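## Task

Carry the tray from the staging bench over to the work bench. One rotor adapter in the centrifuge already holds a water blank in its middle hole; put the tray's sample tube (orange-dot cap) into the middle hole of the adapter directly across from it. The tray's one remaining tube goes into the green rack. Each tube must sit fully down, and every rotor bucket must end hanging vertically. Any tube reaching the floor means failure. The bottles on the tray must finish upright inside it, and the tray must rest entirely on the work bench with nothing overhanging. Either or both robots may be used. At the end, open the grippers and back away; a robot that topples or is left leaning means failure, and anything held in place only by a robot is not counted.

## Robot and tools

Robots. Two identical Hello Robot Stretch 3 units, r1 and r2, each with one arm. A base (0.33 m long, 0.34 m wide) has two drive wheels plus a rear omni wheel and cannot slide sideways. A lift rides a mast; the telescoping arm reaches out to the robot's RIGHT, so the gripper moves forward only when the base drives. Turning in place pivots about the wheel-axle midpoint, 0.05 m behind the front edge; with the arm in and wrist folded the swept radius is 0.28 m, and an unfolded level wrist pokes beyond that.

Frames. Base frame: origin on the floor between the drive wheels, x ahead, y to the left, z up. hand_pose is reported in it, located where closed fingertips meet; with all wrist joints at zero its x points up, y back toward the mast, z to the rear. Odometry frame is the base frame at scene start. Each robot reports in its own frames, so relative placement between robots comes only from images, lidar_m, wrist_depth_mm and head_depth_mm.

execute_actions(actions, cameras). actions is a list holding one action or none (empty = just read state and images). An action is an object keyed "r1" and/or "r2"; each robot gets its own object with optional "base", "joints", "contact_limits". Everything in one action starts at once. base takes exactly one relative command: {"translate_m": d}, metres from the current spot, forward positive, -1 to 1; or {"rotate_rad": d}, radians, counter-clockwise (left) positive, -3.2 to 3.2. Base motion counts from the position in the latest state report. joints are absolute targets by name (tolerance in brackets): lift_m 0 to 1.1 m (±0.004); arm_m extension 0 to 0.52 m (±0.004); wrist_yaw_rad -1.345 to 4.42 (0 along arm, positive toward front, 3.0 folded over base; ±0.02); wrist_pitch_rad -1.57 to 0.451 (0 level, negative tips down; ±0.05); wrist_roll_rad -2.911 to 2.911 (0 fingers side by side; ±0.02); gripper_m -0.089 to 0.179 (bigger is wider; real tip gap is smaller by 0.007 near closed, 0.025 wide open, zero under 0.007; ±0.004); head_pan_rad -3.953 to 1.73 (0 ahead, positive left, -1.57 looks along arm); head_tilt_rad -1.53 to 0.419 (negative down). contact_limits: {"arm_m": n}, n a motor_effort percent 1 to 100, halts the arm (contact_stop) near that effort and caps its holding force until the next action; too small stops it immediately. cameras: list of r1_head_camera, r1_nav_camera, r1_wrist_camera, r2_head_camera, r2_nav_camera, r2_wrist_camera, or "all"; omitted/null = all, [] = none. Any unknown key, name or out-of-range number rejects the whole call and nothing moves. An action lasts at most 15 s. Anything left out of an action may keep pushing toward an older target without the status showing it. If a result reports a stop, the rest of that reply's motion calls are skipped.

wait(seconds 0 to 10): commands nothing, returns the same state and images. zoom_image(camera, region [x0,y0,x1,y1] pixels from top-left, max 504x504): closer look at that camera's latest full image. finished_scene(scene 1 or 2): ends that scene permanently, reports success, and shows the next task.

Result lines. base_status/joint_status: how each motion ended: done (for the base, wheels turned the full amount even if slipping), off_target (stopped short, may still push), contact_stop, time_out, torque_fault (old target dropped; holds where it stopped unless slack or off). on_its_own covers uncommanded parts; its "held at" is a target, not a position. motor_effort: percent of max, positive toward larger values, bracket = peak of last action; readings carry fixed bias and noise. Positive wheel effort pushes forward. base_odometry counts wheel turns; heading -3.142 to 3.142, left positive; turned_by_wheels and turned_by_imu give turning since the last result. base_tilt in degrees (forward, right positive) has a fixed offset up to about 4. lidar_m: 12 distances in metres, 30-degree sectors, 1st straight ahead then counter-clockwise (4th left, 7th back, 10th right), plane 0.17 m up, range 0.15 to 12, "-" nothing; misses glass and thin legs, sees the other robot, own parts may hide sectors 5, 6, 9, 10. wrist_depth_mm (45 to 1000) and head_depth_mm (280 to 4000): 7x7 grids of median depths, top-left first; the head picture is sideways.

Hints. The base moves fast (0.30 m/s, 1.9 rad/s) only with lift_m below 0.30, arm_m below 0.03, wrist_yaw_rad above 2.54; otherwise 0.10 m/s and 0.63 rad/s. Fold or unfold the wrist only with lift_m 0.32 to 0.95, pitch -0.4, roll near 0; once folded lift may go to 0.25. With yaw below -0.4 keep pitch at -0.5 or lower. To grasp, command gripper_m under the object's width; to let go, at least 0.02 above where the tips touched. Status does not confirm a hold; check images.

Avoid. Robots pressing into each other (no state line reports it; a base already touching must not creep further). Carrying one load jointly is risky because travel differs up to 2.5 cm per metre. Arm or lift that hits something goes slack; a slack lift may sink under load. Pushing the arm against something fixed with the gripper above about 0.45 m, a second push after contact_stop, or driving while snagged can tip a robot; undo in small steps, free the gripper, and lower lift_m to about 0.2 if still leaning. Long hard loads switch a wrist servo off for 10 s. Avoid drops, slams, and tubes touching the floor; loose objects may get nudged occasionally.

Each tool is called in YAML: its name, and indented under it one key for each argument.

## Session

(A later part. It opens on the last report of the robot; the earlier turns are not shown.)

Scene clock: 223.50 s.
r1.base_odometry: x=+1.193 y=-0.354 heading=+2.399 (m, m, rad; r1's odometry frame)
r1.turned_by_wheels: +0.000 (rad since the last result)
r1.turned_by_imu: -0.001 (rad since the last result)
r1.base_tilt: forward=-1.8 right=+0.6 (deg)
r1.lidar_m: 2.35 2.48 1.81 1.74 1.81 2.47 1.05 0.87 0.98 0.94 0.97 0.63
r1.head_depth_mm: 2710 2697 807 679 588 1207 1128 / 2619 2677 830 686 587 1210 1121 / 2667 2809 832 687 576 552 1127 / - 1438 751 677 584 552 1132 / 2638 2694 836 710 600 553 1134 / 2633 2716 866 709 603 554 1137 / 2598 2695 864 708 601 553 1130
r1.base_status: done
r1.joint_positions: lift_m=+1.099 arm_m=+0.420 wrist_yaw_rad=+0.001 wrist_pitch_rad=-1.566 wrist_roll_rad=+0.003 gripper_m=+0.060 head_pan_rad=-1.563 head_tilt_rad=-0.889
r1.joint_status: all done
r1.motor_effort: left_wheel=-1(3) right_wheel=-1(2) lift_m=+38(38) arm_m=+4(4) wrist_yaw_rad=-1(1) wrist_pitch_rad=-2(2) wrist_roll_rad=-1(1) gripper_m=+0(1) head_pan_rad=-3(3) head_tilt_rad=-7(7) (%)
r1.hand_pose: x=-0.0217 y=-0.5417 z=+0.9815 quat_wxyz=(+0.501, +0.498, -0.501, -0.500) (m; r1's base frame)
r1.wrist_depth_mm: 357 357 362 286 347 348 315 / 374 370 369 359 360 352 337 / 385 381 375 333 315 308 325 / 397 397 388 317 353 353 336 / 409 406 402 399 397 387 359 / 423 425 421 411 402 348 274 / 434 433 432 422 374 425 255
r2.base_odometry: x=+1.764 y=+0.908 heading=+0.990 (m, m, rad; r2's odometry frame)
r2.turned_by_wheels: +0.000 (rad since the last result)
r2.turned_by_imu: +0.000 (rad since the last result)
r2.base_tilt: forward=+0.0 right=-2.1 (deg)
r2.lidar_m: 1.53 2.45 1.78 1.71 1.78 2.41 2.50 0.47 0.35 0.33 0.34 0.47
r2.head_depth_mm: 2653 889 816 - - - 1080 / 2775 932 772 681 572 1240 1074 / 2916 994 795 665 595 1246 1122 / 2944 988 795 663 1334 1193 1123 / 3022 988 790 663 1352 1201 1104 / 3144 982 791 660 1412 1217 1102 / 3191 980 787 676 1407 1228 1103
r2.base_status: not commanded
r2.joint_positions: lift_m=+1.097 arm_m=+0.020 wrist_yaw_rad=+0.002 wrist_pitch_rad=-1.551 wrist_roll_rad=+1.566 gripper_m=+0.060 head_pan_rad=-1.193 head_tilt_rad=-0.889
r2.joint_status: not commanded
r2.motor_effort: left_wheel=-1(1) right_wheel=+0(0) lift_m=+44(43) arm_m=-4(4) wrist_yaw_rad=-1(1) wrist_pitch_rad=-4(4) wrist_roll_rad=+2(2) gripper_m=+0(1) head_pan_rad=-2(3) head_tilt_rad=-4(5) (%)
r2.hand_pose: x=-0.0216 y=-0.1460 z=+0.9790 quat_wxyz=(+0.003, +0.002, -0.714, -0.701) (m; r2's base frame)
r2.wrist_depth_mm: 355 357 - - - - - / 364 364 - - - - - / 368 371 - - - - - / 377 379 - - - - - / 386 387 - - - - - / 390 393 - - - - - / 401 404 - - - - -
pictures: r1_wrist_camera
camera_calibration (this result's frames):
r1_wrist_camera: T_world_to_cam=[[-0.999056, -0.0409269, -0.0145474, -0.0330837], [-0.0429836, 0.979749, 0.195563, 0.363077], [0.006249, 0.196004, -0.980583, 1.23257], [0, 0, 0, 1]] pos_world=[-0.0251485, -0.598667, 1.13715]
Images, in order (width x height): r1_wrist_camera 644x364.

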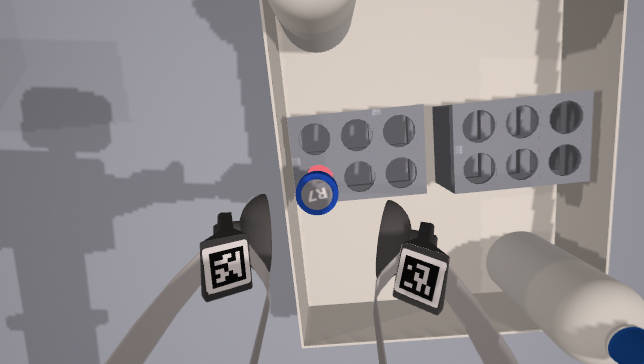

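execute_actions:
  actions:
    - {"r1":{"base":{"translate_m":0.004},"joints":{"arm_m":0.416}}}
  cameras: []

execute_actions:
  actions:
    - {"r1":{"joints":{"lift_m":0.991}}}
  cameras: ["r1_wrist_camera"]

execute_actions:
  actions:
    - {"r1":{"joints":{"gripper_m":0.005}}}
  cameras: []

execute_actions:
  actions:
    - {"r1":{"joints":{"lift_m":1.1}}}
  cameras: []

execute_actions:
  actions:
    - {"r1":{"base":{"translate_m":0.4}}}
  cameras: ["r1_wrist_camera"]

Scene clock: 229.17 s.
r1.base_odometry: x=+1.190 y=-0.351 heading=+2.399 (m, m, rad; r1's odometry frame)
r1.turned_by_wheels: +0.000 (rad since the last result)
r1.turned_by_imu: +0.000 (rad since the last result)
r1.base_tilt: forward=-1.5 right=+0.6 (deg)
r1.lidar_m: 2.35 2.48 1.81 1.74 1.81 2.47 1.05 0.87 0.97 0.94 0.97 0.63
r1.head_depth_mm: 2675 2678 811 686 587 1205 1125 / 2659 2670 832 684 587 1210 1131 / 2664 2721 829 689 575 552 1124 / - 1424 743 678 586 553 1129 / 2663 2705 855 709 601 552 1128 / 2621 2725 867 712 603 553 1135 / 2629 2716 867 711 601 555 1131
r1.base_status: done
r1.joint_positions: lift_m=+1.099 arm_m=+0.416 wrist_yaw_rad=+0.001 wrist_pitch_rad=-1.566 wrist_roll_rad=+0.003 gripper_m=+0.060 head_pan_rad=-1.563 head_tilt_rad=-0.889
r1.joint_status: all done
r1.motor_effort: left_wheel=+0(5) right_wheel=-1(3) lift_m=+38(38) arm_m=-4(5) wrist_yaw_rad=-1(1) wrist_pitch_rad=-2(2) wrist_roll_rad=-1(1) gripper_m=+0(0) head_pan_rad=-2(3) head_tilt_rad=-7(6) (%)
r1.hand_pose: x=-0.0217 y=-0.5384 z=+0.9815 quat_wxyz=(+0.501, +0.498, -0.501, -0.500) (m; r1's base frame)
r1.wrist_depth_mm: 359 360 354 298 351 347 325 / 369 370 365 360 359 357 312 / 385 378 379 314 314 312 317 / 396 392 389 322 352 348 342 / 410 406 402 403 393 390 350 / 419 418 418 407 404 362 268 / 436 432 424 427 398 422 256
r2.base_odometry: x=+1.764 y=+0.908 heading=+0.990 (m, m, rad; r2's odometry frame)
r2.turned_by_wheels: +0.000 (rad since the last result)
r2.turned_by_imu: +0.000 (rad since the last result)
r2.base_tilt: forward=-0.2 right=-2.0 (deg)
r2.lidar_m: 1.53 2.44 1.78 1.71 1.77 2.41 2.51 0.48 0.35 0.33 0.35 0.47
r2.head_depth_mm: 2661 887 814 - - - 1075 / 2779 929 770 683 570 1244 1075 / 2886 994 799 665 595 1247 1123 / 2996 984 795 663 1334 1201 1120 / 3033 984 791 662 1356 1195 1102 / 3150 978 789 660 1405 1215 1102 / 3238 977 788 675 1400 1236 1098
r2.base_status: not commanded
r2.joint_positions: lift_m=+1.097 arm_m=+0.020 wrist_yaw_rad=+0.002 wrist_pitch_rad=-1.551 wrist_roll_rad=+1.566 gripper_m=+0.060 head_pan_rad=-1.193 head_tilt_rad=-0.889
r2.joint_status: not commanded
r2.motor_effort: left_wheel=-1(1) right_wheel=+0(0) lift_m=+43(43) arm_m=-4(4) wrist_yaw_rad=-1(1) wrist_pitch_rad=-3(4) wrist_roll_rad=+1(2) gripper_m=+1(1) head_pan_rad=-3(3) head_tilt_rad=-5(4) (%)
r2.hand_pose: x=-0.0216 y=-0.1460 z=+0.9790 quat_wxyz=(+0.003, +0.002, -0.714, -0.701) (m; r2's base frame)
r2.wrist_depth_mm: 355 355 - - - - - / 361 363 - - - - - / 370 369 - - - - - / 375 378 - - - - - / 381 385 - - - - - / 391 393 - - - - - / 399 398 - - - - -
pictures: none
No camera images: the call's "cameras" was empty. Leave "cameras" out to get every camera's image.

Scene clock: 231.00 s.
r1.base_odometry: x=+1.190 y=-0.351 heading=+2.399 (m, m, rad; r1's odometry frame)
r1.turned_by_wheels: +0.000 (rad since the last result)
r1.turned_by_imu: +0.000 (rad since the last result)
r1.base_tilt: forward=-1.6 right=+0.5 (deg)
r1.lidar_m: 2.35 2.48 1.81 1.74 1.81 2.48 1.05 0.88 0.97 0.94 0.97 0.63
r1.head_depth_mm: - 2594 812 687 588 1207 1126 / 2682 2663 832 687 587 1206 1127 / - 2683 834 687 576 553 1127 / 2598 - 742 679 587 552 1127 / 2670 2745 864 709 602 553 1130 / 2651 2703 862 709 602 553 1128 / 2637 2721 863 713 603 554 1132
r1.base_status: not commanded
r1.joint_positions: lift_m=+0.991 arm_m=+0.416 wrist_yaw_rad=+0.001 wrist_pitch_rad=-1.566 wrist_roll_rad=+0.003 gripper_m=+0.060 head_pan_rad=-1.563 head_tilt_rad=-0.889
r1.joint_status: all done
r1.motor_effort: left_wheel=+0(1) right_wheel=+0(1) lift_m=+29(30) arm_m=-4(4) wrist_yaw_rad=-1(1) wrist_pitch_rad=-2(2) wrist_roll_rad=-1(1) gripper_m=+0(0) head_pan_rad=-2(2) head_tilt_rad=-6(7) (%)
r1.hand_pose: x=-0.0217 y=-0.5384 z=+0.8735 quat_wxyz=(+0.501, +0.498, -0.501, -0.500) (m; r1's base frame)
r1.wrist_depth_mm: 254 253 253 248 247 246 244 / 264 262 259 256 253 251 251 / 271 268 266 205 233 206 226 / 282 280 274 210 224 211 236 / 288 288 283 153 243 274 276 / 298 296 300 290 294 285 266 / 311 308 305 301 297 292 235
r2.base_odometry: x=+1.764 y=+0.908 heading=+0.990 (m, m, rad; r2's odometry frame)
r2.turned_by_wheels: +0.000 (rad since the last result)
r2.turned_by_imu: +0.000 (rad since the last result)
r2.base_tilt: forward=-0.1 right=-2.0 (deg)
r2.lidar_m: 1.53 2.44 1.78 1.71 1.77 2.41 2.51 0.48 0.35 0.33 0.34 0.47
r2.head_depth_mm: 2634 889 815 - - - 1075 / 2733 933 771 684 571 1249 1071 / 2866 991 796 664 596 1242 1119 / 2990 988 796 665 1333 1193 1121 / 3037 986 792 661 1362 1198 1098 / 3123 983 789 662 1401 1214 1097 / 3206 976 786 677 1404 1235 1104
r2.base_status: not commanded
r2.joint_positions: lift_m=+1.097 arm_m=+0.020 wrist_yaw_rad=+0.002 wrist_pitch_rad=-1.551 wrist_roll_rad=+1.566 gripper_m=+0.060 head_pan_rad=-1.193 head_tilt_rad=-0.889
r2.joint_status: not commanded
r2.motor_effort: left_wheel=-1(1) right_wheel=+0(1) lift_m=+43(43) arm_m=-4(4) wrist_yaw_rad=-1(2) wrist_pitch_rad=-4(3) wrist_roll_rad=+2(2) gripper_m=+1(1) head_pan_rad=-2(2) head_tilt_rad=-4(5) (%)
r2.hand_pose: x=-0.0216 y=-0.1460 z=+0.9790 quat_wxyz=(+0.003, +0.002, -0.714, -0.701) (m; r2's base frame)
r2.wrist_depth_mm: 355 355 - - - - - / 361 362 - - - - - / 368 375 - - - - - / 381 378 - - - - - / 385 389 - - - - - / 397 395 - - - - - / 403 404 - - - - -
pictures: r1_wrist_camera
camera_calibration (this result's frames):
r1_wrist_camera: T_world_to_cam=[[-0.999056, -0.040927, -0.0145474, -0.0345181], [-0.0429837, 0.979749, 0.195563, 0.380931], [0.00624898, 0.196004, -0.980583, 1.12608], [0, 0, 0, 1]] pos_world=[-0.0251485, -0.595346, 1.02922]
Images, in order (width x height): r1_wrist_camera 644x364.

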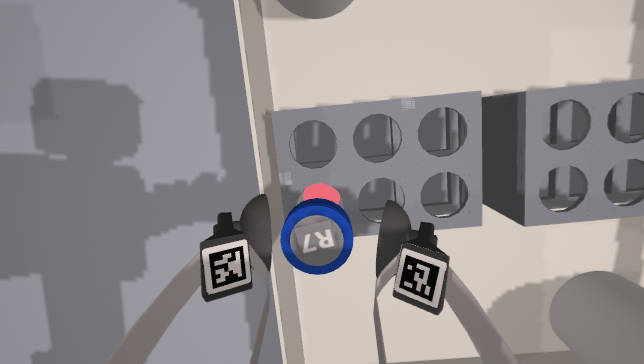

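Scene clock: 232.03 s.
r1.base_odometry: x=+1.190 y=-0.351 heading=+2.399 (m, m, rad; r1's odometry frame)
r1.turned_by_wheels: +0.000 (rad since the last result)
r1.turned_by_imu: +0.000 (rad since the last result)
r1.base_tilt: forward=-1.7 right=+0.7 (deg)
r1.lidar_m: 2.35 2.48 1.81 1.74 1.81 2.47 1.05 0.87 0.97 0.94 0.97 0.63
r1.head_depth_mm: - 2564 811 685 587 1210 1129 / 2749 2635 831 686 587 1205 1125 / - 2680 833 688 576 551 1130 / 2604 - 738 677 587 553 1130 / 2626 2713 865 709 600 553 1132 / 2619 2699 867 712 601 553 1131 / 2645 2703 865 708 603 553 1134
r1.base_status: not commanded
r1.joint_positions: lift_m=+0.991 arm_m=+0.416 wrist_yaw_rad=+0.001 wrist_pitch_rad=-1.566 wrist_roll_rad=+0.003 gripper_m=+0.006 head_pan_rad=-1.563 head_tilt_rad=-0.889
r1.joint_status: all done
r1.motor_effort: left_wheel=+0(0) right_wheel=+0(0) lift_m=+30(30) arm_m=-4(4) wrist_yaw_rad=+0(1) wrist_pitch_rad=-2(2) wrist_roll_rad=-1(1) gripper_m=-12(89) head_pan_rad=-3(3) head_tilt_rad=-5(8) (%)
r1.hand_pose: x=-0.0217 y=-0.5384 z=+0.8735 quat_wxyz=(+0.501, +0.498, -0.501, -0.500) (m; r1's base frame)
r1.wrist_depth_mm: 255 255 251 252 249 247 245 / 265 263 259 255 253 250 249 / 270 271 266 207 234 206 226 / 279 280 277 210 224 212 236 / 290 286 285 151 243 276 276 / 299 297 296 288 285 287 266 / 309 307 307 296 298 294 233
r2.base_odometry: x=+1.764 y=+0.908 heading=+0.990 (m, m, rad; r2's odometry frame)
r2.turned_by_wheels: +0.000 (rad since the last result)
r2.turned_by_imu: +0.000 (rad since the last result)
r2.base_tilt: forward=+0.1 right=-2.0 (deg)
r2.lidar_m: 1.53 2.44 1.78 1.71 1.77 2.41 2.51 0.48 0.35 0.33 0.34 0.47
r2.head_depth_mm: 2663 887 813 - - - 1080 / 2737 935 771 682 571 1244 1075 / 2868 994 799 665 595 1247 1119 / 2981 989 795 663 1329 1198 1119 / 3043 988 793 663 1360 1195 1106 / 3140 984 794 660 1413 1209 1096 / 3199 978 786 675 1412 1234 1101
r2.base_status: not commanded
r2.joint_positions: lift_m=+1.097 arm_m=+0.020 wrist_yaw_rad=+0.002 wrist_pitch_rad=-1.551 wrist_roll_rad=+1.566 gripper_m=+0.060 head_pan_rad=-1.193 head_tilt_rad=-0.889
r2.joint_status: not commanded
r2.motor_effort: left_wheel=-1(1) right_wheel=+0(0) lift_m=+44(44) arm_m=-4(4) wrist_yaw_rad=-1(1) wrist_pitch_rad=-3(3) wrist_roll_rad=+2(2) gripper_m=+0(1) head_pan_rad=-2(2) head_tilt_rad=-4(5) (%)
r2.hand_pose: x=-0.0216 y=-0.1460 z=+0.9790 quat_wxyz=(+0.003, +0.002, -0.714, -0.701) (m; r2's base frame)
r2.wrist_depth_mm: 353 356 - - - - - / 364 361 - - - - - / 369 373 - - - - - / 376 378 - - - - - / 387 388 - - - - - / 391 395 - - - - - / 403 405 - - - - -
pictures: none
No camera images: the call's "cameras" was empty. Leave "cameras" out to get every camera's image.

Scene clock: 233.87 s.
r1.base_odometry: x=+1.190 y=-0.351 heading=+2.399 (m, m, rad; r1's odometry frame)
r1.turned_by_wheels: +0.000 (rad since the last result)
r1.turned_by_imu: +0.000 (rad since the last result)
r1.base_tilt: forward=-1.6 right=+0.6 (deg)
r1.lidar_m: 2.35 2.48 1.81 1.74 1.81 2.47 1.05 0.87 0.97 0.94 0.97 0.63
r1.head_depth_mm: 2667 2695 812 685 589 1204 1126 / 2658 2668 831 685 586 1208 1131 / 2673 2707 830 689 576 553 1130 / - 1434 743 681 588 552 1129 / 2641 2723 864 709 603 553 1129 / 2627 2684 866 710 600 553 1131 / 2651 2714 866 711 601 554 1128
r1.base_status: not commanded
r1.joint_positions: lift_m=+1.099 arm_m=+0.416 wrist_yaw_rad=+0.001 wrist_pitch_rad=-1.566 wrist_roll_rad=+0.003 gripper_m=+0.006 head_pan_rad=-1.563 head_tilt_rad=-0.889
r1.joint_status: all done
r1.motor_effort: left_wheel=+0(0) right_wheel=-1(1) lift_m=+38(43) arm_m=-4(4) wrist_yaw_rad=-1(1) wrist_pitch_rad=-2(2) wrist_roll_rad=-1(1) gripper_m=-11(13) head_pan_rad=-3(3) head_tilt_rad=-7(6) (%)
r1.hand_pose: x=-0.0217 y=-0.5384 z=+0.9815 quat_wxyz=(+0.501, +0.498, -0.501, -0.500) (m; r1's base frame)
r1.wrist_depth_mm: 360 361 355 300 350 349 323 / 375 373 370 360 359 358 315 / 385 381 381 314 315 312 316 / 396 390 387 333 351 347 346 / 409 406 403 150 395 389 350 / 424 420 417 407 404 366 266 / 437 430 430 406 424 418 256
r2.base_odometry: x=+1.764 y=+0.908 heading=+0.990 (m, m, rad; r2's odometry frame)
r2.turned_by_wheels: +0.000 (rad since the last result)
r2.turned_by_imu: +0.000 (rad since the last result)
r2.base_tilt: forward=+0.0 right=-2.0 (deg)
r2.lidar_m: 1.53 2.43 1.78 1.71 1.77 2.41 2.50 0.48 0.35 0.33 0.35 0.47
r2.head_depth_mm: 2645 886 815 - - - 1078 / 2751 929 770 683 572 1251 1071 / 2905 994 798 663 594 1241 1120 / 2934 988 795 662 1333 1198 1116 / 3087 987 792 660 1358 1197 1106 / 3144 985 793 660 1407 1218 1101 / 3204 978 787 673 1403 1231 1099
r2.base_status: not commanded
r2.joint_positions: lift_m=+1.097 arm_m=+0.020 wrist_yaw_rad=+0.002 wrist_pitch_rad=-1.551 wrist_roll_rad=+1.566 gripper_m=+0.060 head_pan_rad=-1.193 head_tilt_rad=-0.889
r2.joint_status: not commanded
r2.motor_effort: left_wheel=-1(1) right_wheel=+0(1) lift_m=+43(43) arm_m=-4(4) wrist_yaw_rad=-1(1) wrist_pitch_rad=-3(4) wrist_roll_rad=+2(2) gripper_m=+1(1) head_pan_rad=-2(2) head_tilt_rad=-5(4) (%)
r2.hand_pose: x=-0.0216 y=-0.1460 z=+0.9790 quat_wxyz=(+0.003, +0.002, -0.714, -0.701) (m; r2's base frame)
r2.wrist_depth_mm: 354 359 - - - - - / 363 366 - - - - - / 371 371 - - - - - / 377 380 - - - - - / 385 385 - - - - - / 392 393 - - - - - / 400 407 - - - - -
pictures: none
No camera images: the call's "cameras" was empty. Leave "cameras" out to get every camera's image.

Scene clock: 239.43 s.
r1.base_odometry: x=+0.895 y=-0.080 heading=+2.399 (m, m, rad; r1's odometry frame)
r1.turned_by_wheels: +0.000 (rad since the last result)
r1.turned_by_imu: -0.001 (rad since the last result)
r1.base_tilt: forward=-1.6 right=+0.7 (deg)
r1.lidar_m: 1.95 2.48 1.81 1.74 1.81 2.47 1.26 1.27 0.97 0.93 0.33 2.15
r1.head_depth_mm: 2590 1494 861 707 600 1209 1123 / 2645 2668 863 708 600 551 1124 / 2647 2678 863 708 599 553 1131 / - 2700 811 707 599 552 1129 / 2621 2679 868 710 601 554 1132 / 2624 2684 860 707 602 552 1080 / 2631 2708 2108 772 603 554 1126
r1.base_status: done
r1.joint_positions: lift_m=+1.099 arm_m=+0.416 wrist_yaw_rad=+0.001 wrist_pitch_rad=-1.566 wrist_roll_rad=+0.003 gripper_m=+0.006 head_pan_rad=-1.563 head_tilt_rad=-0.889
r1.joint_status: not commanded
r1.motor_effort: left_wheel=+0(1) right_wheel=+0(3) lift_m=+39(39) arm_m=-4(4) wrist_yaw_rad=-1(1) wrist_pitch_rad=-2(2) wrist_roll_rad=-1(1) gripper_m=-10(12) head_pan_rad=-3(2) head_tilt_rad=-6(7) (%)
r1.hand_pose: x=-0.0217 y=-0.5384 z=+0.9815 quat_wxyz=(+0.501, +0.498, -0.501, -0.500) (m; r1's base frame)
r1.wrist_depth_mm: - 357 353 350 351 347 344 / - 373 345 356 361 364 362 / - 388 375 373 373 372 371 / - 393 387 383 386 386 382 / - 409 408 150 394 393 393 / - 429 420 411 406 410 405 / - - 430 419 427 421 424
r2.base_odometry: x=+1.764 y=+0.908 heading=+0.990 (m, m, rad; r2's odometry frame)
r2.turned_by_wheels: +0.000 (rad since the last result)
r2.turned_by_imu: +0.000 (rad since the last result)
r2.base_tilt: forward=+0.0 right=-2.1 (deg)
r2.lidar_m: 1.53 2.44 1.78 1.71 1.77 2.41 2.51 0.48 0.35 0.33 0.35 0.47
r2.head_depth_mm: 2622 886 811 - - - 1072 / 2804 931 771 682 572 1244 1073 / 2870 994 797 666 597 1236 1117 / 2947 992 798 663 1333 1200 1123 / 3056 985 793 660 1355 1192 1097 / 3140 983 790 662 1408 1217 1097 / 3172 976 785 675 1403 1232 1099
r2.base_status: not commanded
r2.joint_positions: lift_m=+1.097 arm_m=+0.020 wrist_yaw_rad=+0.002 wrist_pitch_rad=-1.551 wrist_roll_rad=+1.566 gripper_m=+0.060 head_pan_rad=-1.193 head_tilt_rad=-0.889
r2.joint_status: not commanded
r2.motor_effort: left_wheel=-1(1) right_wheel=+0(0) lift_m=+43(44) arm_m=-4(4) wrist_yaw_rad=-1(1) wrist_pitch_rad=-3(4) wrist_roll_rad=+2(2) gripper_m=+0(0) head_pan_rad=-2(2) head_tilt_rad=-4(4) (%)
r2.hand_pose: x=-0.0216 y=-0.1460 z=+0.9790 quat_wxyz=(+0.003, +0.002, -0.714, -0.701) (m; r2's base frame)
r2.wrist_depth_mm: 355 355 - - - - - / 362 362 - - - - - / 368 370 - - - - - / 376 378 - - - - - / 387 388 - - - - - / 394 391 - - - - - / 402 399 - - - - -
pictures: r1_wrist_camera
camera_calibration (this result's frames):
r1_wrist_camera: T_world_to_cam=[[-0.999056, -0.0409271, -0.0145474, -0.032948], [-0.0429838, 0.979749, 0.195563, 0.359824], [0.00624896, 0.196004, -0.980583, 1.23191], [0, 0, 0, 1]] pos_world=[-0.0251485, -0.595345, 1.13714]
Images, in order (width x height): r1_wrist_camera 644x364.

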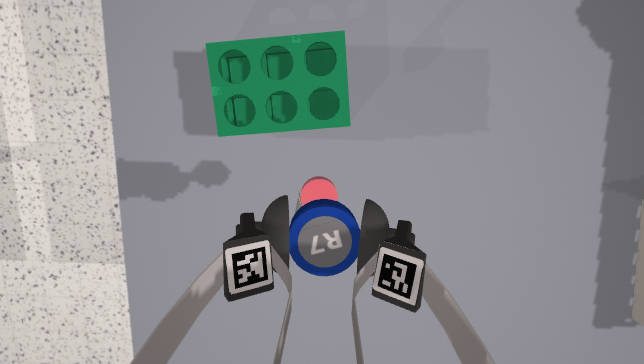

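execute_actions:
  actions:
    - {"r1":{"joints":{"arm_m":0.487,"lift_m":1.07}}}
  cameras: ["r1_wrist_camera"]

Scene clock: 243.40 s.
r1.base_odometry: x=+0.895 y=-0.080 heading=+2.399 (m, m, rad; r1's odometry frame)
r1.turned_by_wheels: +0.000 (rad since the last result)
r1.turned_by_imu: +0.000 (rad since the last result)
r1.base_tilt: forward=-1.7 right=+0.6 (deg)
r1.lidar_m: 1.96 2.48 1.81 1.74 1.81 2.47 1.26 1.27 0.97 0.94 0.33 2.15
r1.head_depth_mm: 2562 1499 860 704 598 1210 1132 / 2650 2659 861 708 600 551 1132 / 2692 2774 865 707 600 552 1131 / - 2734 850 708 600 552 1130 / 2633 2717 867 713 601 553 1135 / 2621 2670 866 710 601 552 1072 / 2610 2690 2115 769 602 555 1131
r1.base_status: not commanded
r1.joint_positions: lift_m=+1.070 arm_m=+0.487 wrist_yaw_rad=+0.001 wrist_pitch_rad=-1.566 wrist_roll_rad=+0.003 gripper_m=+0.006 head_pan_rad=-1.563 head_tilt_rad=-0.889
r1.joint_status: all done
r1.motor_effort: left_wheel=+0(0) right_wheel=-1(0) lift_m=+30(32) arm_m=+4(5) wrist_yaw_rad=-1(1) wrist_pitch_rad=-2(2) wrist_roll_rad=-1(0) gripper_m=-11(11) head_pan_rad=-2(2) head_tilt_rad=-8(8) (%)
r1.hand_pose: x=-0.0217 y=-0.6087 z=+0.9525 quat_wxyz=(+0.501, +0.498, -0.501, -0.500) (m; r1's base frame)
r1.wrist_depth_mm: - 329 328 326 323 324 320 / - 343 336 338 338 328 330 / - 353 339 342 344 341 339 / - 365 301 296 354 355 348 / - 376 374 150 363 364 359 / - 387 389 381 375 375 368 / - 406 399 392 392 387 385
r2.base_odometry: x=+1.764 y=+0.908 heading=+0.990 (m, m, rad; r2's odometry frame)
r2.turned_by_wheels: +0.000 (rad since the last result)
r2.turned_by_imu: +0.000 (rad since the last result)
r2.base_tilt: forward=-0.2 right=-2.0 (deg)
r2.lidar_m: 1.53 2.45 1.78 1.71 1.77 2.40 2.51 0.48 0.35 0.33 0.34 0.47
r2.head_depth_mm: 2630 889 814 - - - 1074 / 2806 931 774 682 572 1247 1069 / 2861 992 798 665 595 1245 1124 / 2961 994 795 663 1331 1197 1118 / 3078 987 792 661 1353 1194 1101 / 3124 982 791 659 1405 1215 1100 / 3214 976 787 674 1406 1236 1097
r2.base_status: not commanded
r2.joint_positions: lift_m=+1.097 arm_m=+0.020 wrist_yaw_rad=+0.002 wrist_pitch_rad=-1.551 wrist_roll_rad=+1.566 gripper_m=+0.060 head_pan_rad=-1.193 head_tilt_rad=-0.889
r2.joint_status: not commanded
r2.motor_effort: left_wheel=-1(1) right_wheel=+0(1) lift_m=+44(43) arm_m=-4(4) wrist_yaw_rad=-2(1) wrist_pitch_rad=-3(3) wrist_roll_rad=+2(2) gripper_m=+1(1) head_pan_rad=-2(2) head_tilt_rad=-4(5) (%)
r2.hand_pose: x=-0.0216 y=-0.1460 z=+0.9790 quat_wxyz=(+0.003, +0.002, -0.714, -0.701) (m; r2's base frame)
r2.wrist_depth_mm: 355 354 - - - - - / 363 362 - - - - - / 369 368 - - - - - / 378 378 - - - - - / 386 384 - - - - - / 395 395 - - - - - / 404 403 - - - - -
pictures: r1_wrist_camera
camera_calibration (this result's frames):
r1_wrist_camera: T_world_to_cam=[[-0.999056, -0.0409367, -0.0145529, -0.0362463], [-0.0429952, 0.979721, 0.195701, 0.434197], [0.00624643, 0.196142, -0.980556, 1.21737], [0, 0, 0, 1]] pos_world=[-0.0251478, -0.665653, 1.1082]
Images, in order (width x height): r1_wrist_camera 644x364.

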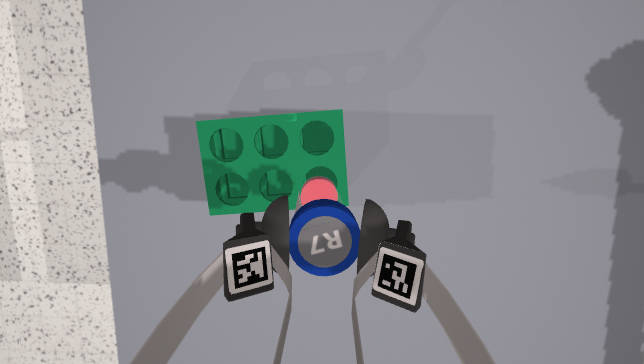

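Hole ≈(321,181), target ≈181.

execute_actions:
  actions:
    - {"r1":{"joints":{"lift_m":1.03}}}
  cameras: ["r1_wrist_camera"]

execute_actions:
  actions:
    - {"r1":{"joints":{"lift_m":0.993}}}
  cameras: ["r1_wrist_camera","r1_head_camera"]

Scene clock: 247.33 s.
r1.base_odometry: x=+0.895 y=-0.080 heading=+2.399 (m, m, rad; r1's odometry frame)
r1.turned_by_wheels: +0.000 (rad since the last result)
r1.turned_by_imu: +0.000 (rad since the last result)
r1.base_tilt: forward=-1.6 right=+0.8 (deg)
r1.lidar_m: 1.95 2.47 1.81 1.74 1.81 2.47 1.26 1.27 0.97 0.94 0.33 2.15
r1.head_depth_mm: 2609 1500 859 706 600 1211 1131 / 2679 2696 862 707 600 552 1126 / 2686 2692 863 707 600 555 1129 / - 2599 782 707 599 553 1130 / 2677 2673 862 707 603 553 1133 / 2617 2691 863 710 602 553 1077 / 2644 2695 2128 768 602 553 1132
r1.base_status: not commanded
r1.joint_positions: lift_m=+1.030 arm_m=+0.487 wrist_yaw_rad=+0.001 wrist_pitch_rad=-1.566 wrist_roll_rad=+0.003 gripper_m=+0.006 head_pan_rad=-1.563 head_tilt_rad=-0.889
r1.joint_status: all done
r1.motor_effort: left_wheel=+0(0) right_wheel=-1(0) lift_m=+30(29) arm_m=+4(5) wrist_yaw_rad=-1(1) wrist_pitch_rad=-2(2) wrist_roll_rad=-1(1) gripper_m=-11(12) head_pan_rad=-3(2) head_tilt_rad=-7(6) (%)
r1.hand_pose: x=-0.0217 y=-0.6087 z=+0.9125 quat_wxyz=(+0.501, +0.498, -0.501, -0.500) (m; r1's base frame)
r1.wrist_depth_mm: - 292 291 290 286 282 284 / - 301 296 297 295 293 290 / - 307 279 303 302 303 301 / - 319 258 252 314 313 309 / - 331 327 150 324 323 318 / - 339 342 339 332 331 327 / - 355 352 344 346 338 342
r2.base_odometry: x=+1.764 y=+0.908 heading=+0.990 (m, m, rad; r2's odometry frame)
r2.turned_by_wheels: +0.000 (rad since the last result)
r2.turned_by_imu: +0.000 (rad since the last result)
r2.base_tilt: forward=+0.0 right=-1.9 (deg)
r2.lidar_m: 1.53 2.44 1.77 1.71 1.77 2.41 2.51 0.48 0.35 0.33 0.34 0.47
r2.head_depth_mm: 2623 890 813 - - - 1073 / 2766 934 771 683 572 1239 1074 / 2888 995 798 667 595 1240 1124 / 2941 987 795 664 1325 1195 1123 / 3019 985 792 664 1363 1193 1103 / 3132 982 791 660 1406 1218 1101 / 3195 975 788 674 1402 1232 1102
r2.base_status: not commanded
r2.joint_positions: lift_m=+1.097 arm_m=+0.020 wrist_yaw_rad=+0.002 wrist_pitch_rad=-1.551 wrist_roll_rad=+1.566 gripper_m=+0.060 head_pan_rad=-1.193 head_tilt_rad=-0.889
r2.joint_status: not commanded
r2.motor_effort: left_wheel=-1(2) right_wheel=+0(0) lift_m=+44(44) arm_m=-4(4) wrist_yaw_rad=+0(1) wrist_pitch_rad=-4(3) wrist_roll_rad=+2(2) gripper_m=+1(1) head_pan_rad=-2(2) head_tilt_rad=-4(5) (%)
r2.hand_pose: x=-0.0216 y=-0.1460 z=+0.9790 quat_wxyz=(+0.003, +0.002, -0.714, -0.701) (m; r2's base frame)
r2.wrist_depth_mm: 354 356 - - - - - / 365 363 - - - - - / 365 368 - - - - - / 377 381 - - - - - / 385 383 - - - - - / 396 397 - - - - - / 404 401 - - - - -
pictures: r1_wrist_camera
camera_calibration (this result's frames):
r1_wrist_camera: T_world_to_cam=[[-0.999056, -0.0409365, -0.0145529, -0.0368282], [-0.0429949, 0.979721, 0.195701, 0.442025], [0.00624648, 0.196142, -0.980556, 1.17815], [0, 0, 0, 1]] pos_world=[-0.0251478, -0.665653, 1.0682]
Images, in order (width x height): r1_wrist_camera 644x364.

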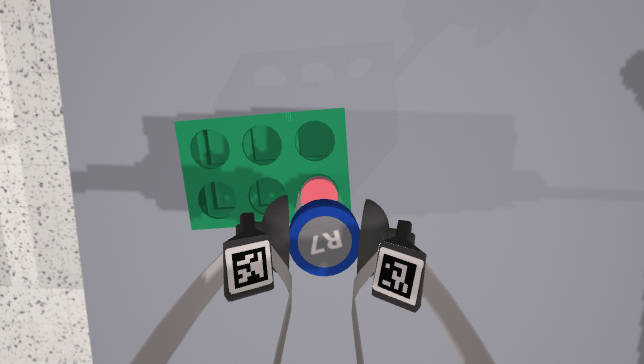

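Scene clock: 248.47 s.
r1.base_odometry: x=+0.895 y=-0.080 heading=+2.399 (m, m, rad; r1's odometry frame)
r1.turned_by_wheels: +0.000 (rad since the last result)
r1.turned_by_imu: +0.000 (rad since the last result)
r1.base_tilt: forward=-1.6 right=+0.5 (deg)
r1.lidar_m: 1.96 2.48 1.81 1.74 1.80 2.47 1.26 1.27 0.97 0.94 0.33 2.15
r1.head_depth_mm: - 1425 861 705 599 1209 1124 / 2705 2675 860 707 601 552 1132 / 2738 2714 860 707 600 552 1127 / - 1024 812 710 601 552 1131 / 2617 2667 862 711 601 552 1132 / 2619 2691 865 712 602 555 1080 / 2605 2678 2103 773 602 553 1134
r1.base_status: not commanded
r1.joint_positions: lift_m=+0.993 arm_m=+0.487 wrist_yaw_rad=+0.001 wrist_pitch_rad=-1.566 wrist_roll_rad=+0.003 gripper_m=+0.006 head_pan_rad=-1.563 head_tilt_rad=-0.889
r1.joint_status: all done
r1.motor_effort: left_wheel=+0(0) right_wheel=-1(0) lift_m=+30(31) arm_m=+4(4) wrist_yaw_rad=-1(1) wrist_pitch_rad=-2(2) wrist_roll_rad=-1(1) gripper_m=-12(12) head_pan_rad=-2(3) head_tilt_rad=-7(6) (%)
r1.hand_pose: x=-0.0217 y=-0.6087 z=+0.8755 quat_wxyz=(+0.501, +0.498, -0.501, -0.500) (m; r1's base frame)
r1.wrist_depth_mm: 258 257 256 254 251 248 249 / 267 263 261 261 258 256 257 / 274 269 248 240 265 263 264 / 285 278 218 215 274 271 273 / 296 290 252 150 282 280 281 / - 299 299 296 293 291 286 / - 311 310 306 303 298 300
r2.base_odometry: x=+1.764 y=+0.908 heading=+0.990 (m, m, rad; r2's odometry frame)
r2.turned_by_wheels: +0.000 (rad since the last result)
r2.turned_by_imu: +0.000 (rad since the last result)
r2.base_tilt: forward=+0.1 right=-1.9 (deg)
r2.lidar_m: 1.53 2.45 1.78 1.71 1.77 2.42 2.51 0.48 0.35 0.33 0.34 0.47
r2.head_depth_mm: 2639 886 812 - - - 1072 / 2741 930 773 683 571 1245 1074 / 2884 991 797 664 595 1242 1119 / 2951 991 794 662 1334 1196 1122 / 3031 981 793 662 1359 1191 1103 / 3140 984 789 660 1401 1217 1101 / 3199 978 784 677 1404 1230 1097
r2.base_status: not commanded
r2.joint_positions: lift_m=+1.097 arm_m=+0.020 wrist_yaw_rad=+0.002 wrist_pitch_rad=-1.551 wrist_roll_rad=+1.566 gripper_m=+0.060 head_pan_rad=-1.193 head_tilt_rad=-0.889
r2.joint_status: not commanded
r2.motor_effort: left_wheel=-2(1) right_wheel=+0(0) lift_m=+43(43) arm_m=-4(4) wrist_yaw_rad=-2(1) wrist_pitch_rad=-4(3) wrist_roll_rad=+2(2) gripper_m=+1(1) head_pan_rad=-2(2) head_tilt_rad=-4(4) (%)
r2.hand_pose: x=-0.0216 y=-0.1460 z=+0.9790 quat_wxyz=(+0.003, +0.002, -0.714, -0.701) (m; r2's base frame)
r2.wrist_depth_mm: 358 357 - - - - - / 363 360 - - - - - / 370 372 - - - - - / 375 373 - - - - - / 386 386 - - - - - / 393 393 - - - - - / 402 402 - - - - -
pictures: r1_head_camera (sideways: a quarter turn clockwise sets it upright), r1_wrist_camera
camera_calibration (this result's frames):
r1_head_camera: T_world_to_cam=[[0.0386751, 0.741535, -0.669799, 0.892575], [0.998723, -0.0504797, 0.00178156, -0.00970349], [-0.0324901, -0.669013, -0.742541, 0.925904], [0, 0, 0, 1]] pos_world=[0.00525343, -0.0429237, 1.28538]
r1_wrist_camera: T_world_to_cam=[[-0.999056, -0.0409375, -0.0145532, -0.0373666], [-0.042996, 0.979719, 0.195708, 0.449252], [0.00624625, 0.196149, -0.980554, 1.14189], [0, 0, 0, 1]] pos_world=[-0.0251478, -0.665652, 1.03122]
Images, in order (width x height): r1_head_camera 896x504, r1_wrist_camera 644x364.

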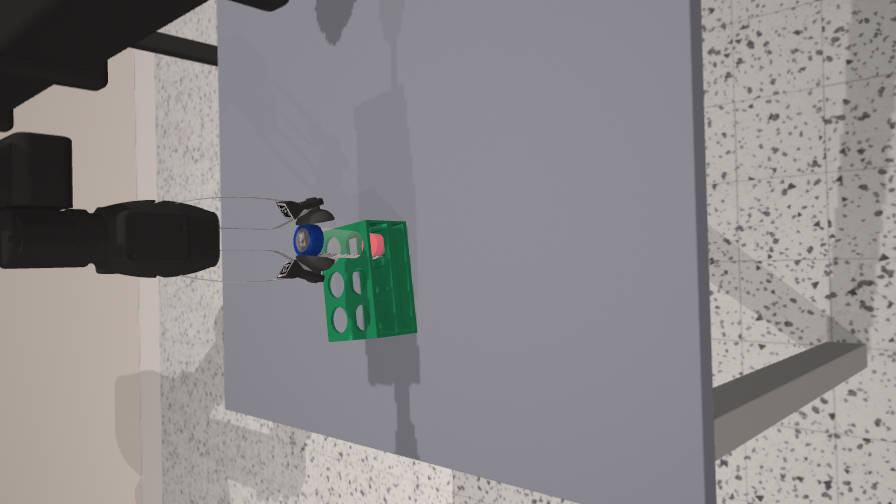

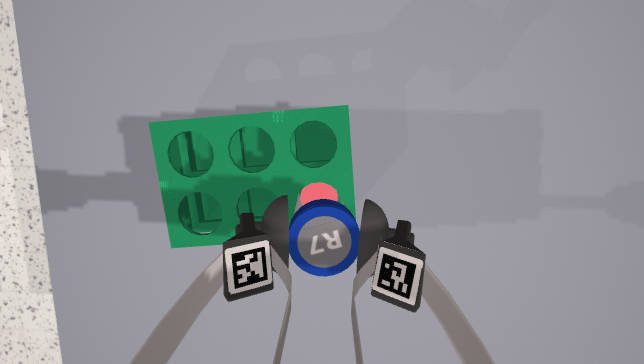

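execute_actions:
  actions:
    - {"r1":{"joints":{"gripper_m":0.06}}}
  cameras: []

execute_actions:
  actions:
    - {"r1":{"joints":{"lift_m":1.1}}}
  cameras: []

execute_actions:
  actions:
    - {"r1":{"joints":{"arm_m":0.05}}}
  cameras: ["r1_nav_camera","r1_head_camera"]

finished_scene:
  scene: 2

Scene clock: 254.20 s.
r1.base_odometry: x=+0.895 y=-0.080 heading=+2.399 (m, m, rad; r1's odometry frame)
r1.turned_by_wheels: +0.000 (rad since the last result)
r1.turned_by_imu: +0.000 (rad since the last result)
r1.base_tilt: forward=-1.8 right=+0.7 (deg)
r1.lidar_m: 1.95 2.48 1.81 1.74 1.81 2.47 1.26 1.27 0.97 0.93 0.33 2.14
r1.head_depth_mm: - 1413 859 708 600 1210 1127 / 2703 2687 864 707 599 552 1133 / 2741 2673 850 709 599 553 1131 / - 1020 814 708 602 552 1134 / 2637 2709 865 710 603 552 1131 / 2644 2718 866 710 603 554 1079 / 2637 2680 2109 770 603 556 1135
r1.base_status: not commanded
r1.joint_positions: lift_m=+0.993 arm_m=+0.487 wrist_yaw_rad=+0.001 wrist_pitch_rad=-1.566 wrist_roll_rad=+0.003 gripper_m=+0.060 head_pan_rad=-1.563 head_tilt_rad=-0.889
r1.joint_status: all done
r1.motor_effort: left_wheel=+0(0) right_wheel=-1(1) lift_m=+29(30) arm_m=+4(4) wrist_yaw_rad=+0(1) wrist_pitch_rad=-2(2) wrist_roll_rad=-1(1) gripper_m=+0(85) head_pan_rad=-3(3) head_tilt_rad=-7(9) (%)
r1.hand_pose: x=-0.0217 y=-0.6087 z=+0.8755 quat_wxyz=(+0.501, +0.498, -0.501, -0.500) (m; r1's base frame)
r1.wrist_depth_mm: 258 256 254 254 253 251 248 / 266 263 262 260 259 257 255 / 277 272 247 243 267 263 262 / 286 280 218 216 275 272 270 / 296 291 253 158 283 282 280 / - 299 302 296 297 294 288 / - 307 305 305 302 300 297
r2.base_odometry: x=+1.764 y=+0.908 heading=+0.990 (m, m, rad; r2's odometry frame)
r2.turned_by_wheels: +0.000 (rad since the last result)
r2.turned_by_imu: +0.000 (rad since the last result)
r2.base_tilt: forward=-0.1 right=-1.8 (deg)
r2.lidar_m: 1.53 2.44 1.78 1.71 1.77 2.41 2.51 0.48 0.35 0.33 0.34 0.47
r2.head_depth_mm: 2609 891 815 - - - 1075 / 2751 930 772 681 571 1247 1073 / 2861 993 800 664 595 1239 1121 / 2952 987 792 664 1334 1196 1124 / 3031 988 792 663 1355 1194 1099 / 3138 983 791 660 1405 1208 1101 / 3130 975 788 675 1402 1231 1099
r2.base_status: not commanded
r2.joint_positions: lift_m=+1.097 arm_m=+0.020 wrist_yaw_rad=+0.002 wrist_pitch_rad=-1.551 wrist_roll_rad=+1.566 gripper_m=+0.060 head_pan_rad=-1.193 head_tilt_rad=-0.889
r2.joint_status: not commanded
r2.motor_effort: left_wheel=-1(2) right_wheel=+0(0) lift_m=+43(44) arm_m=-4(4) wrist_yaw_rad=-2(1) wrist_pitch_rad=-3(3) wrist_roll_rad=+2(2) gripper_m=+1(0) head_pan_rad=-2(2) head_tilt_rad=-4(4) (%)
r2.hand_pose: x=-0.0216 y=-0.1460 z=+0.9790 quat_wxyz=(+0.003, +0.002, -0.714, -0.701) (m; r2's base frame)
r2.wrist_depth_mm: 355 355 - - - - - / 362 362 - - - - - / 372 373 - - - - - / 375 378 - - - - - / 385 384 - - - - - / 388 403 - - - - - / 404 406 - - - - -
pictures: none
No camera images: the call's "cameras" was empty. Leave "cameras" out to get every camera's image.

Scene clock: 256.00 s.
r1.base_odometry: x=+0.895 y=-0.080 heading=+2.399 (m, m, rad; r1's odometry frame)
r1.turned_by_wheels: +0.000 (rad since the last result)
r1.turned_by_imu: +0.000 (rad since the last result)
r1.base_tilt: forward=-1.8 right=+0.6 (deg)
r1.lidar_m: 1.95 2.48 1.81 1.75 1.80 2.47 1.26 1.27 0.97 0.94 0.33 2.14
r1.head_depth_mm: 2601 1509 859 706 599 1208 1128 / 2651 2680 861 706 599 551 1132 / 2644 2673 862 707 600 553 1130 / 2758 2730 836 709 600 553 1127 / 2644 2717 865 710 601 554 1126 / 2640 2705 864 709 601 554 1077 / 2610 2705 2110 769 603 553 1132
r1.base_status: not commanded
r1.joint_positions: lift_m=+1.099 arm_m=+0.487 wrist_yaw_rad=+0.001 wrist_pitch_rad=-1.566 wrist_roll_rad=+0.003 gripper_m=+0.060 head_pan_rad=-1.563 head_tilt_rad=-0.889
r1.joint_status: all done
r1.motor_effort: left_wheel=+0(0) right_wheel=-1(0) lift_m=+38(41) arm_m=+4(4) wrist_yaw_rad=-1(1) wrist_pitch_rad=-2(2) wrist_roll_rad=-1(1) gripper_m=+1(0) head_pan_rad=-2(2) head_tilt_rad=-7(7) (%)
r1.hand_pose: x=-0.0217 y=-0.6087 z=+0.9815 quat_wxyz=(+0.501, +0.498, -0.501, -0.500) (m; r1's base frame)
r1.wrist_depth_mm: - 359 359 352 350 351 349 / - 371 367 365 364 360 358 / - 376 375 373 373 370 371 / - 398 359 329 386 379 374 / - 404 405 399 395 395 393 / - - 421 416 414 403 407 / - - 428 430 424 426 418
r2.base_odometry: x=+1.764 y=+0.908 heading=+0.990 (m, m, rad; r2's odometry frame)
r2.turned_by_wheels: +0.000 (rad since the last result)
r2.turned_by_imu: +0.000 (rad since the last result)
r2.base_tilt: forward=-0.1 right=-2.0 (deg)
r2.lidar_m: 1.53 2.45 1.78 1.71 1.77 2.41 2.51 0.48 0.35 0.33 0.34 0.47
r2.head_depth_mm: 2620 892 814 - - - 1076 / 2773 932 773 682 571 1244 1073 / 2861 995 796 666 595 1247 1124 / 2941 991 796 662 1331 1200 1121 / 3025 985 790 662 1358 1193 1098 / 3131 984 789 659 1413 1213 1094 / 3195 980 790 675 1407 1235 1095
r2.base_status: not commanded
r2.joint_positions: lift_m=+1.097 arm_m=+0.020 wrist_yaw_rad=+0.002 wrist_pitch_rad=-1.551 wrist_roll_rad=+1.566 gripper_m=+0.060 head_pan_rad=-1.193 head_tilt_rad=-0.889
r2.joint_status: not commanded
r2.motor_effort: left_wheel=-1(1) right_wheel=+0(0) lift_m=+43(43) arm_m=-4(4) wrist_yaw_rad=-1(2) wrist_pitch_rad=-3(3) wrist_roll_rad=+2(2) gripper_m=+1(1) head_pan_rad=-2(2) head_tilt_rad=-5(5) (%)
r2.hand_pose: x=-0.0216 y=-0.1460 z=+0.9790 quat_wxyz=(+0.003, +0.002, -0.714, -0.701) (m; r2's base frame)
r2.wrist_depth_mm: 354 359 - - - - - / 365 366 - - - - - / 370 372 - - - - - / 377 378 - - - - - / 389 381 - - - - - / 391 397 - - - - - / 406 401 - - - - -
pictures: none
No camera images: the call's "cameras" was empty. Leave "cameras" out to get every camera's image.

Scene clock: 260.40 s.
r1.base_odometry: x=+0.895 y=-0.080 heading=+2.399 (m, m, rad; r1's odometry frame)
r1.turned_by_wheels: +0.000 (rad since the last result)
r1.turned_by_imu: +0.000 (rad since the last result)
r1.base_tilt: forward=-1.8 right=+0.6 (deg)
r1.lidar_m: 1.96 2.48 1.81 1.74 1.81 2.47 1.26 1.27 0.97 0.94 0.33 2.15
r1.head_depth_mm: - - 862 708 599 1204 1128 / - - - - - 1234 1131 / - - - - - 553 1127 / 2647 2727 - - 589 1208 1130 / 2621 2674 867 711 602 1213 1129 / 2594 2674 864 712 601 554 1076 / 2624 2685 2119 770 602 553 1126
r1.base_status: not commanded
r1.joint_positions: lift_m=+1.099 arm_m=+0.050 wrist_yaw_rad=+0.001 wrist_pitch_rad=-1.566 wrist_roll_rad=+0.002 gripper_m=+0.060 head_pan_rad=-1.563 head_tilt_rad=-0.889
r1.joint_status: all done
r1.motor_effort: left_wheel=+0(1) right_wheel=+0(0) lift_m=+39(38) arm_m=-4(6) wrist_yaw_rad=-1(1) wrist_pitch_rad=-2(2) wrist_roll_rad=-1(2) gripper_m=-1(0) head_pan_rad=-2(3) head_tilt_rad=-8(7) (%)
r1.hand_pose: x=-0.0217 y=-0.1723 z=+0.9815 quat_wxyz=(+0.501, +0.499, -0.501, -0.499) (m; r1's base frame)
r1.wrist_depth_mm: - 363 357 355 350 352 353 / - 370 369 366 361 363 358 / - - - - - - - / - - - - - - - / - - - - - - - / - - - - - - - / - - - - - - -
r2.base_odometry: x=+1.764 y=+0.908 heading=+0.990 (m, m, rad; r2's odometry frame)
r2.turned_by_wheels: +0.000 (rad since the last result)
r2.turned_by_imu: +0.000 (rad since the last result)
r2.base_tilt: forward=+0.0 right=-2.0 (deg)
r2.lidar_m: 1.53 2.44 1.78 1.71 1.77 2.41 2.51 0.48 0.35 0.33 0.35 0.47
r2.head_depth_mm: 2665 887 813 - - - 1075 / 2779 926 773 685 572 1240 1074 / 2912 998 798 666 595 1242 1124 / 2953 991 796 664 1336 1195 1116 / 2987 986 790 663 1356 1194 1100 / 3093 985 788 661 1411 1212 1099 / 3213 978 787 675 1406 1230 1099
r2.base_status: not commanded
r2.joint_positions: lift_m=+1.097 arm_m=+0.020 wrist_yaw_rad=+0.002 wrist_pitch_rad=-1.551 wrist_roll_rad=+1.566 gripper_m=+0.060 head_pan_rad=-1.193 head_tilt_rad=-0.889
r2.joint_status: not commanded
r2.motor_effort: left_wheel=-1(1) right_wheel=+0(0) lift_m=+43(43) arm_m=-4(4) wrist_yaw_rad=-2(0) wrist_pitch_rad=-4(3) wrist_roll_rad=+2(2) gripper_m=+0(1) head_pan_rad=-3(2) head_tilt_rad=-4(4) (%)
r2.hand_pose: x=-0.0216 y=-0.1460 z=+0.9790 quat_wxyz=(+0.003, +0.002, -0.714, -0.701) (m; r2's base frame)
r2.wrist_depth_mm: 357 357 - - - - - / 361 360 - - - - - / 369 368 - - - - - / 378 378 - - - - - / 383 387 - - - - - / 393 393 - - - - - / 403 404 - - - - -
pictures: r1_head_camera (sideways: a quarter turn clockwise sets it upright), r1_nav_camera (sideways: a quarter turn counterclockwise sets it upright)
camera_calibration (this result's frames):
r1_head_camera: T_world_to_cam=[[0.0386769, 0.741536, -0.669797, 0.892572], [0.998723, -0.0504821, 0.00178141, -0.00970329], [-0.0324917, -0.669011, -0.742542, 0.925907], [0, 0, 0, 1]] pos_world=[0.00525333, -0.0429236, 1.28538]
r1_nav_camera: T_world_to_cam=[[0.0360112, -0.760435, 0.648414, -0.807427], [-0.997999, -0.0611133, -0.0162452, 0.0744847], [0.0519802, -0.646532, -0.761114, 0.941753], [0, 0, 0, 1]] pos_world=[0.0544595, -0.000571186, 1.24154]
Images, in order (width x height): r1_head_camera 896x504, r1_nav_camera 672x504.

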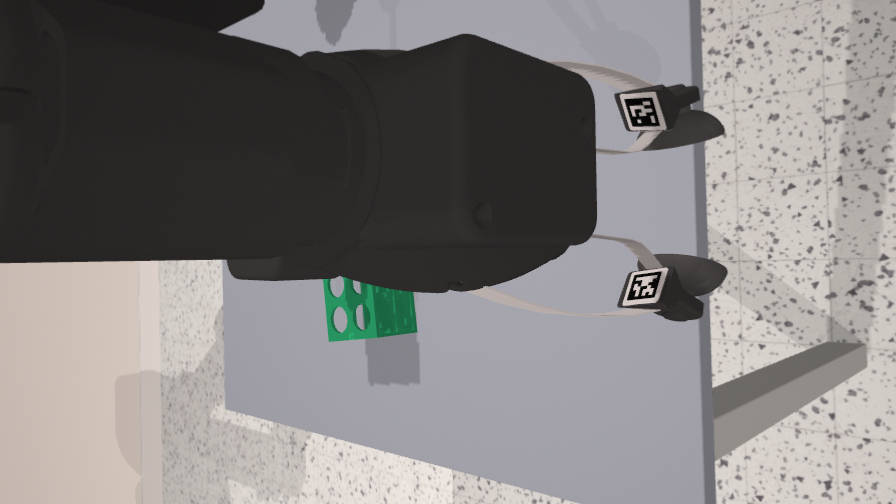

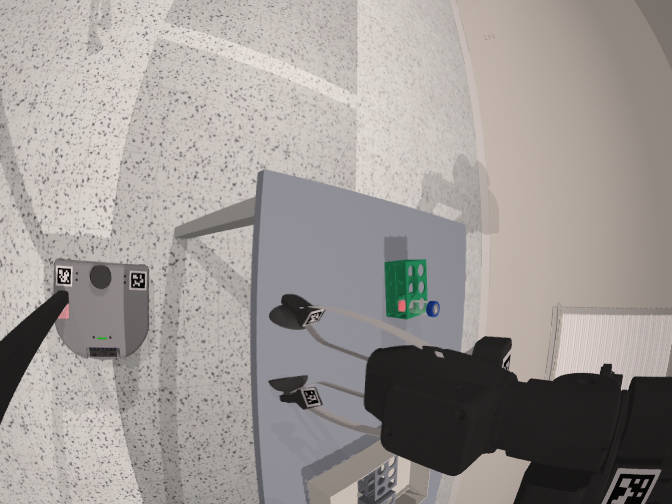

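The scene is finished: the task was done.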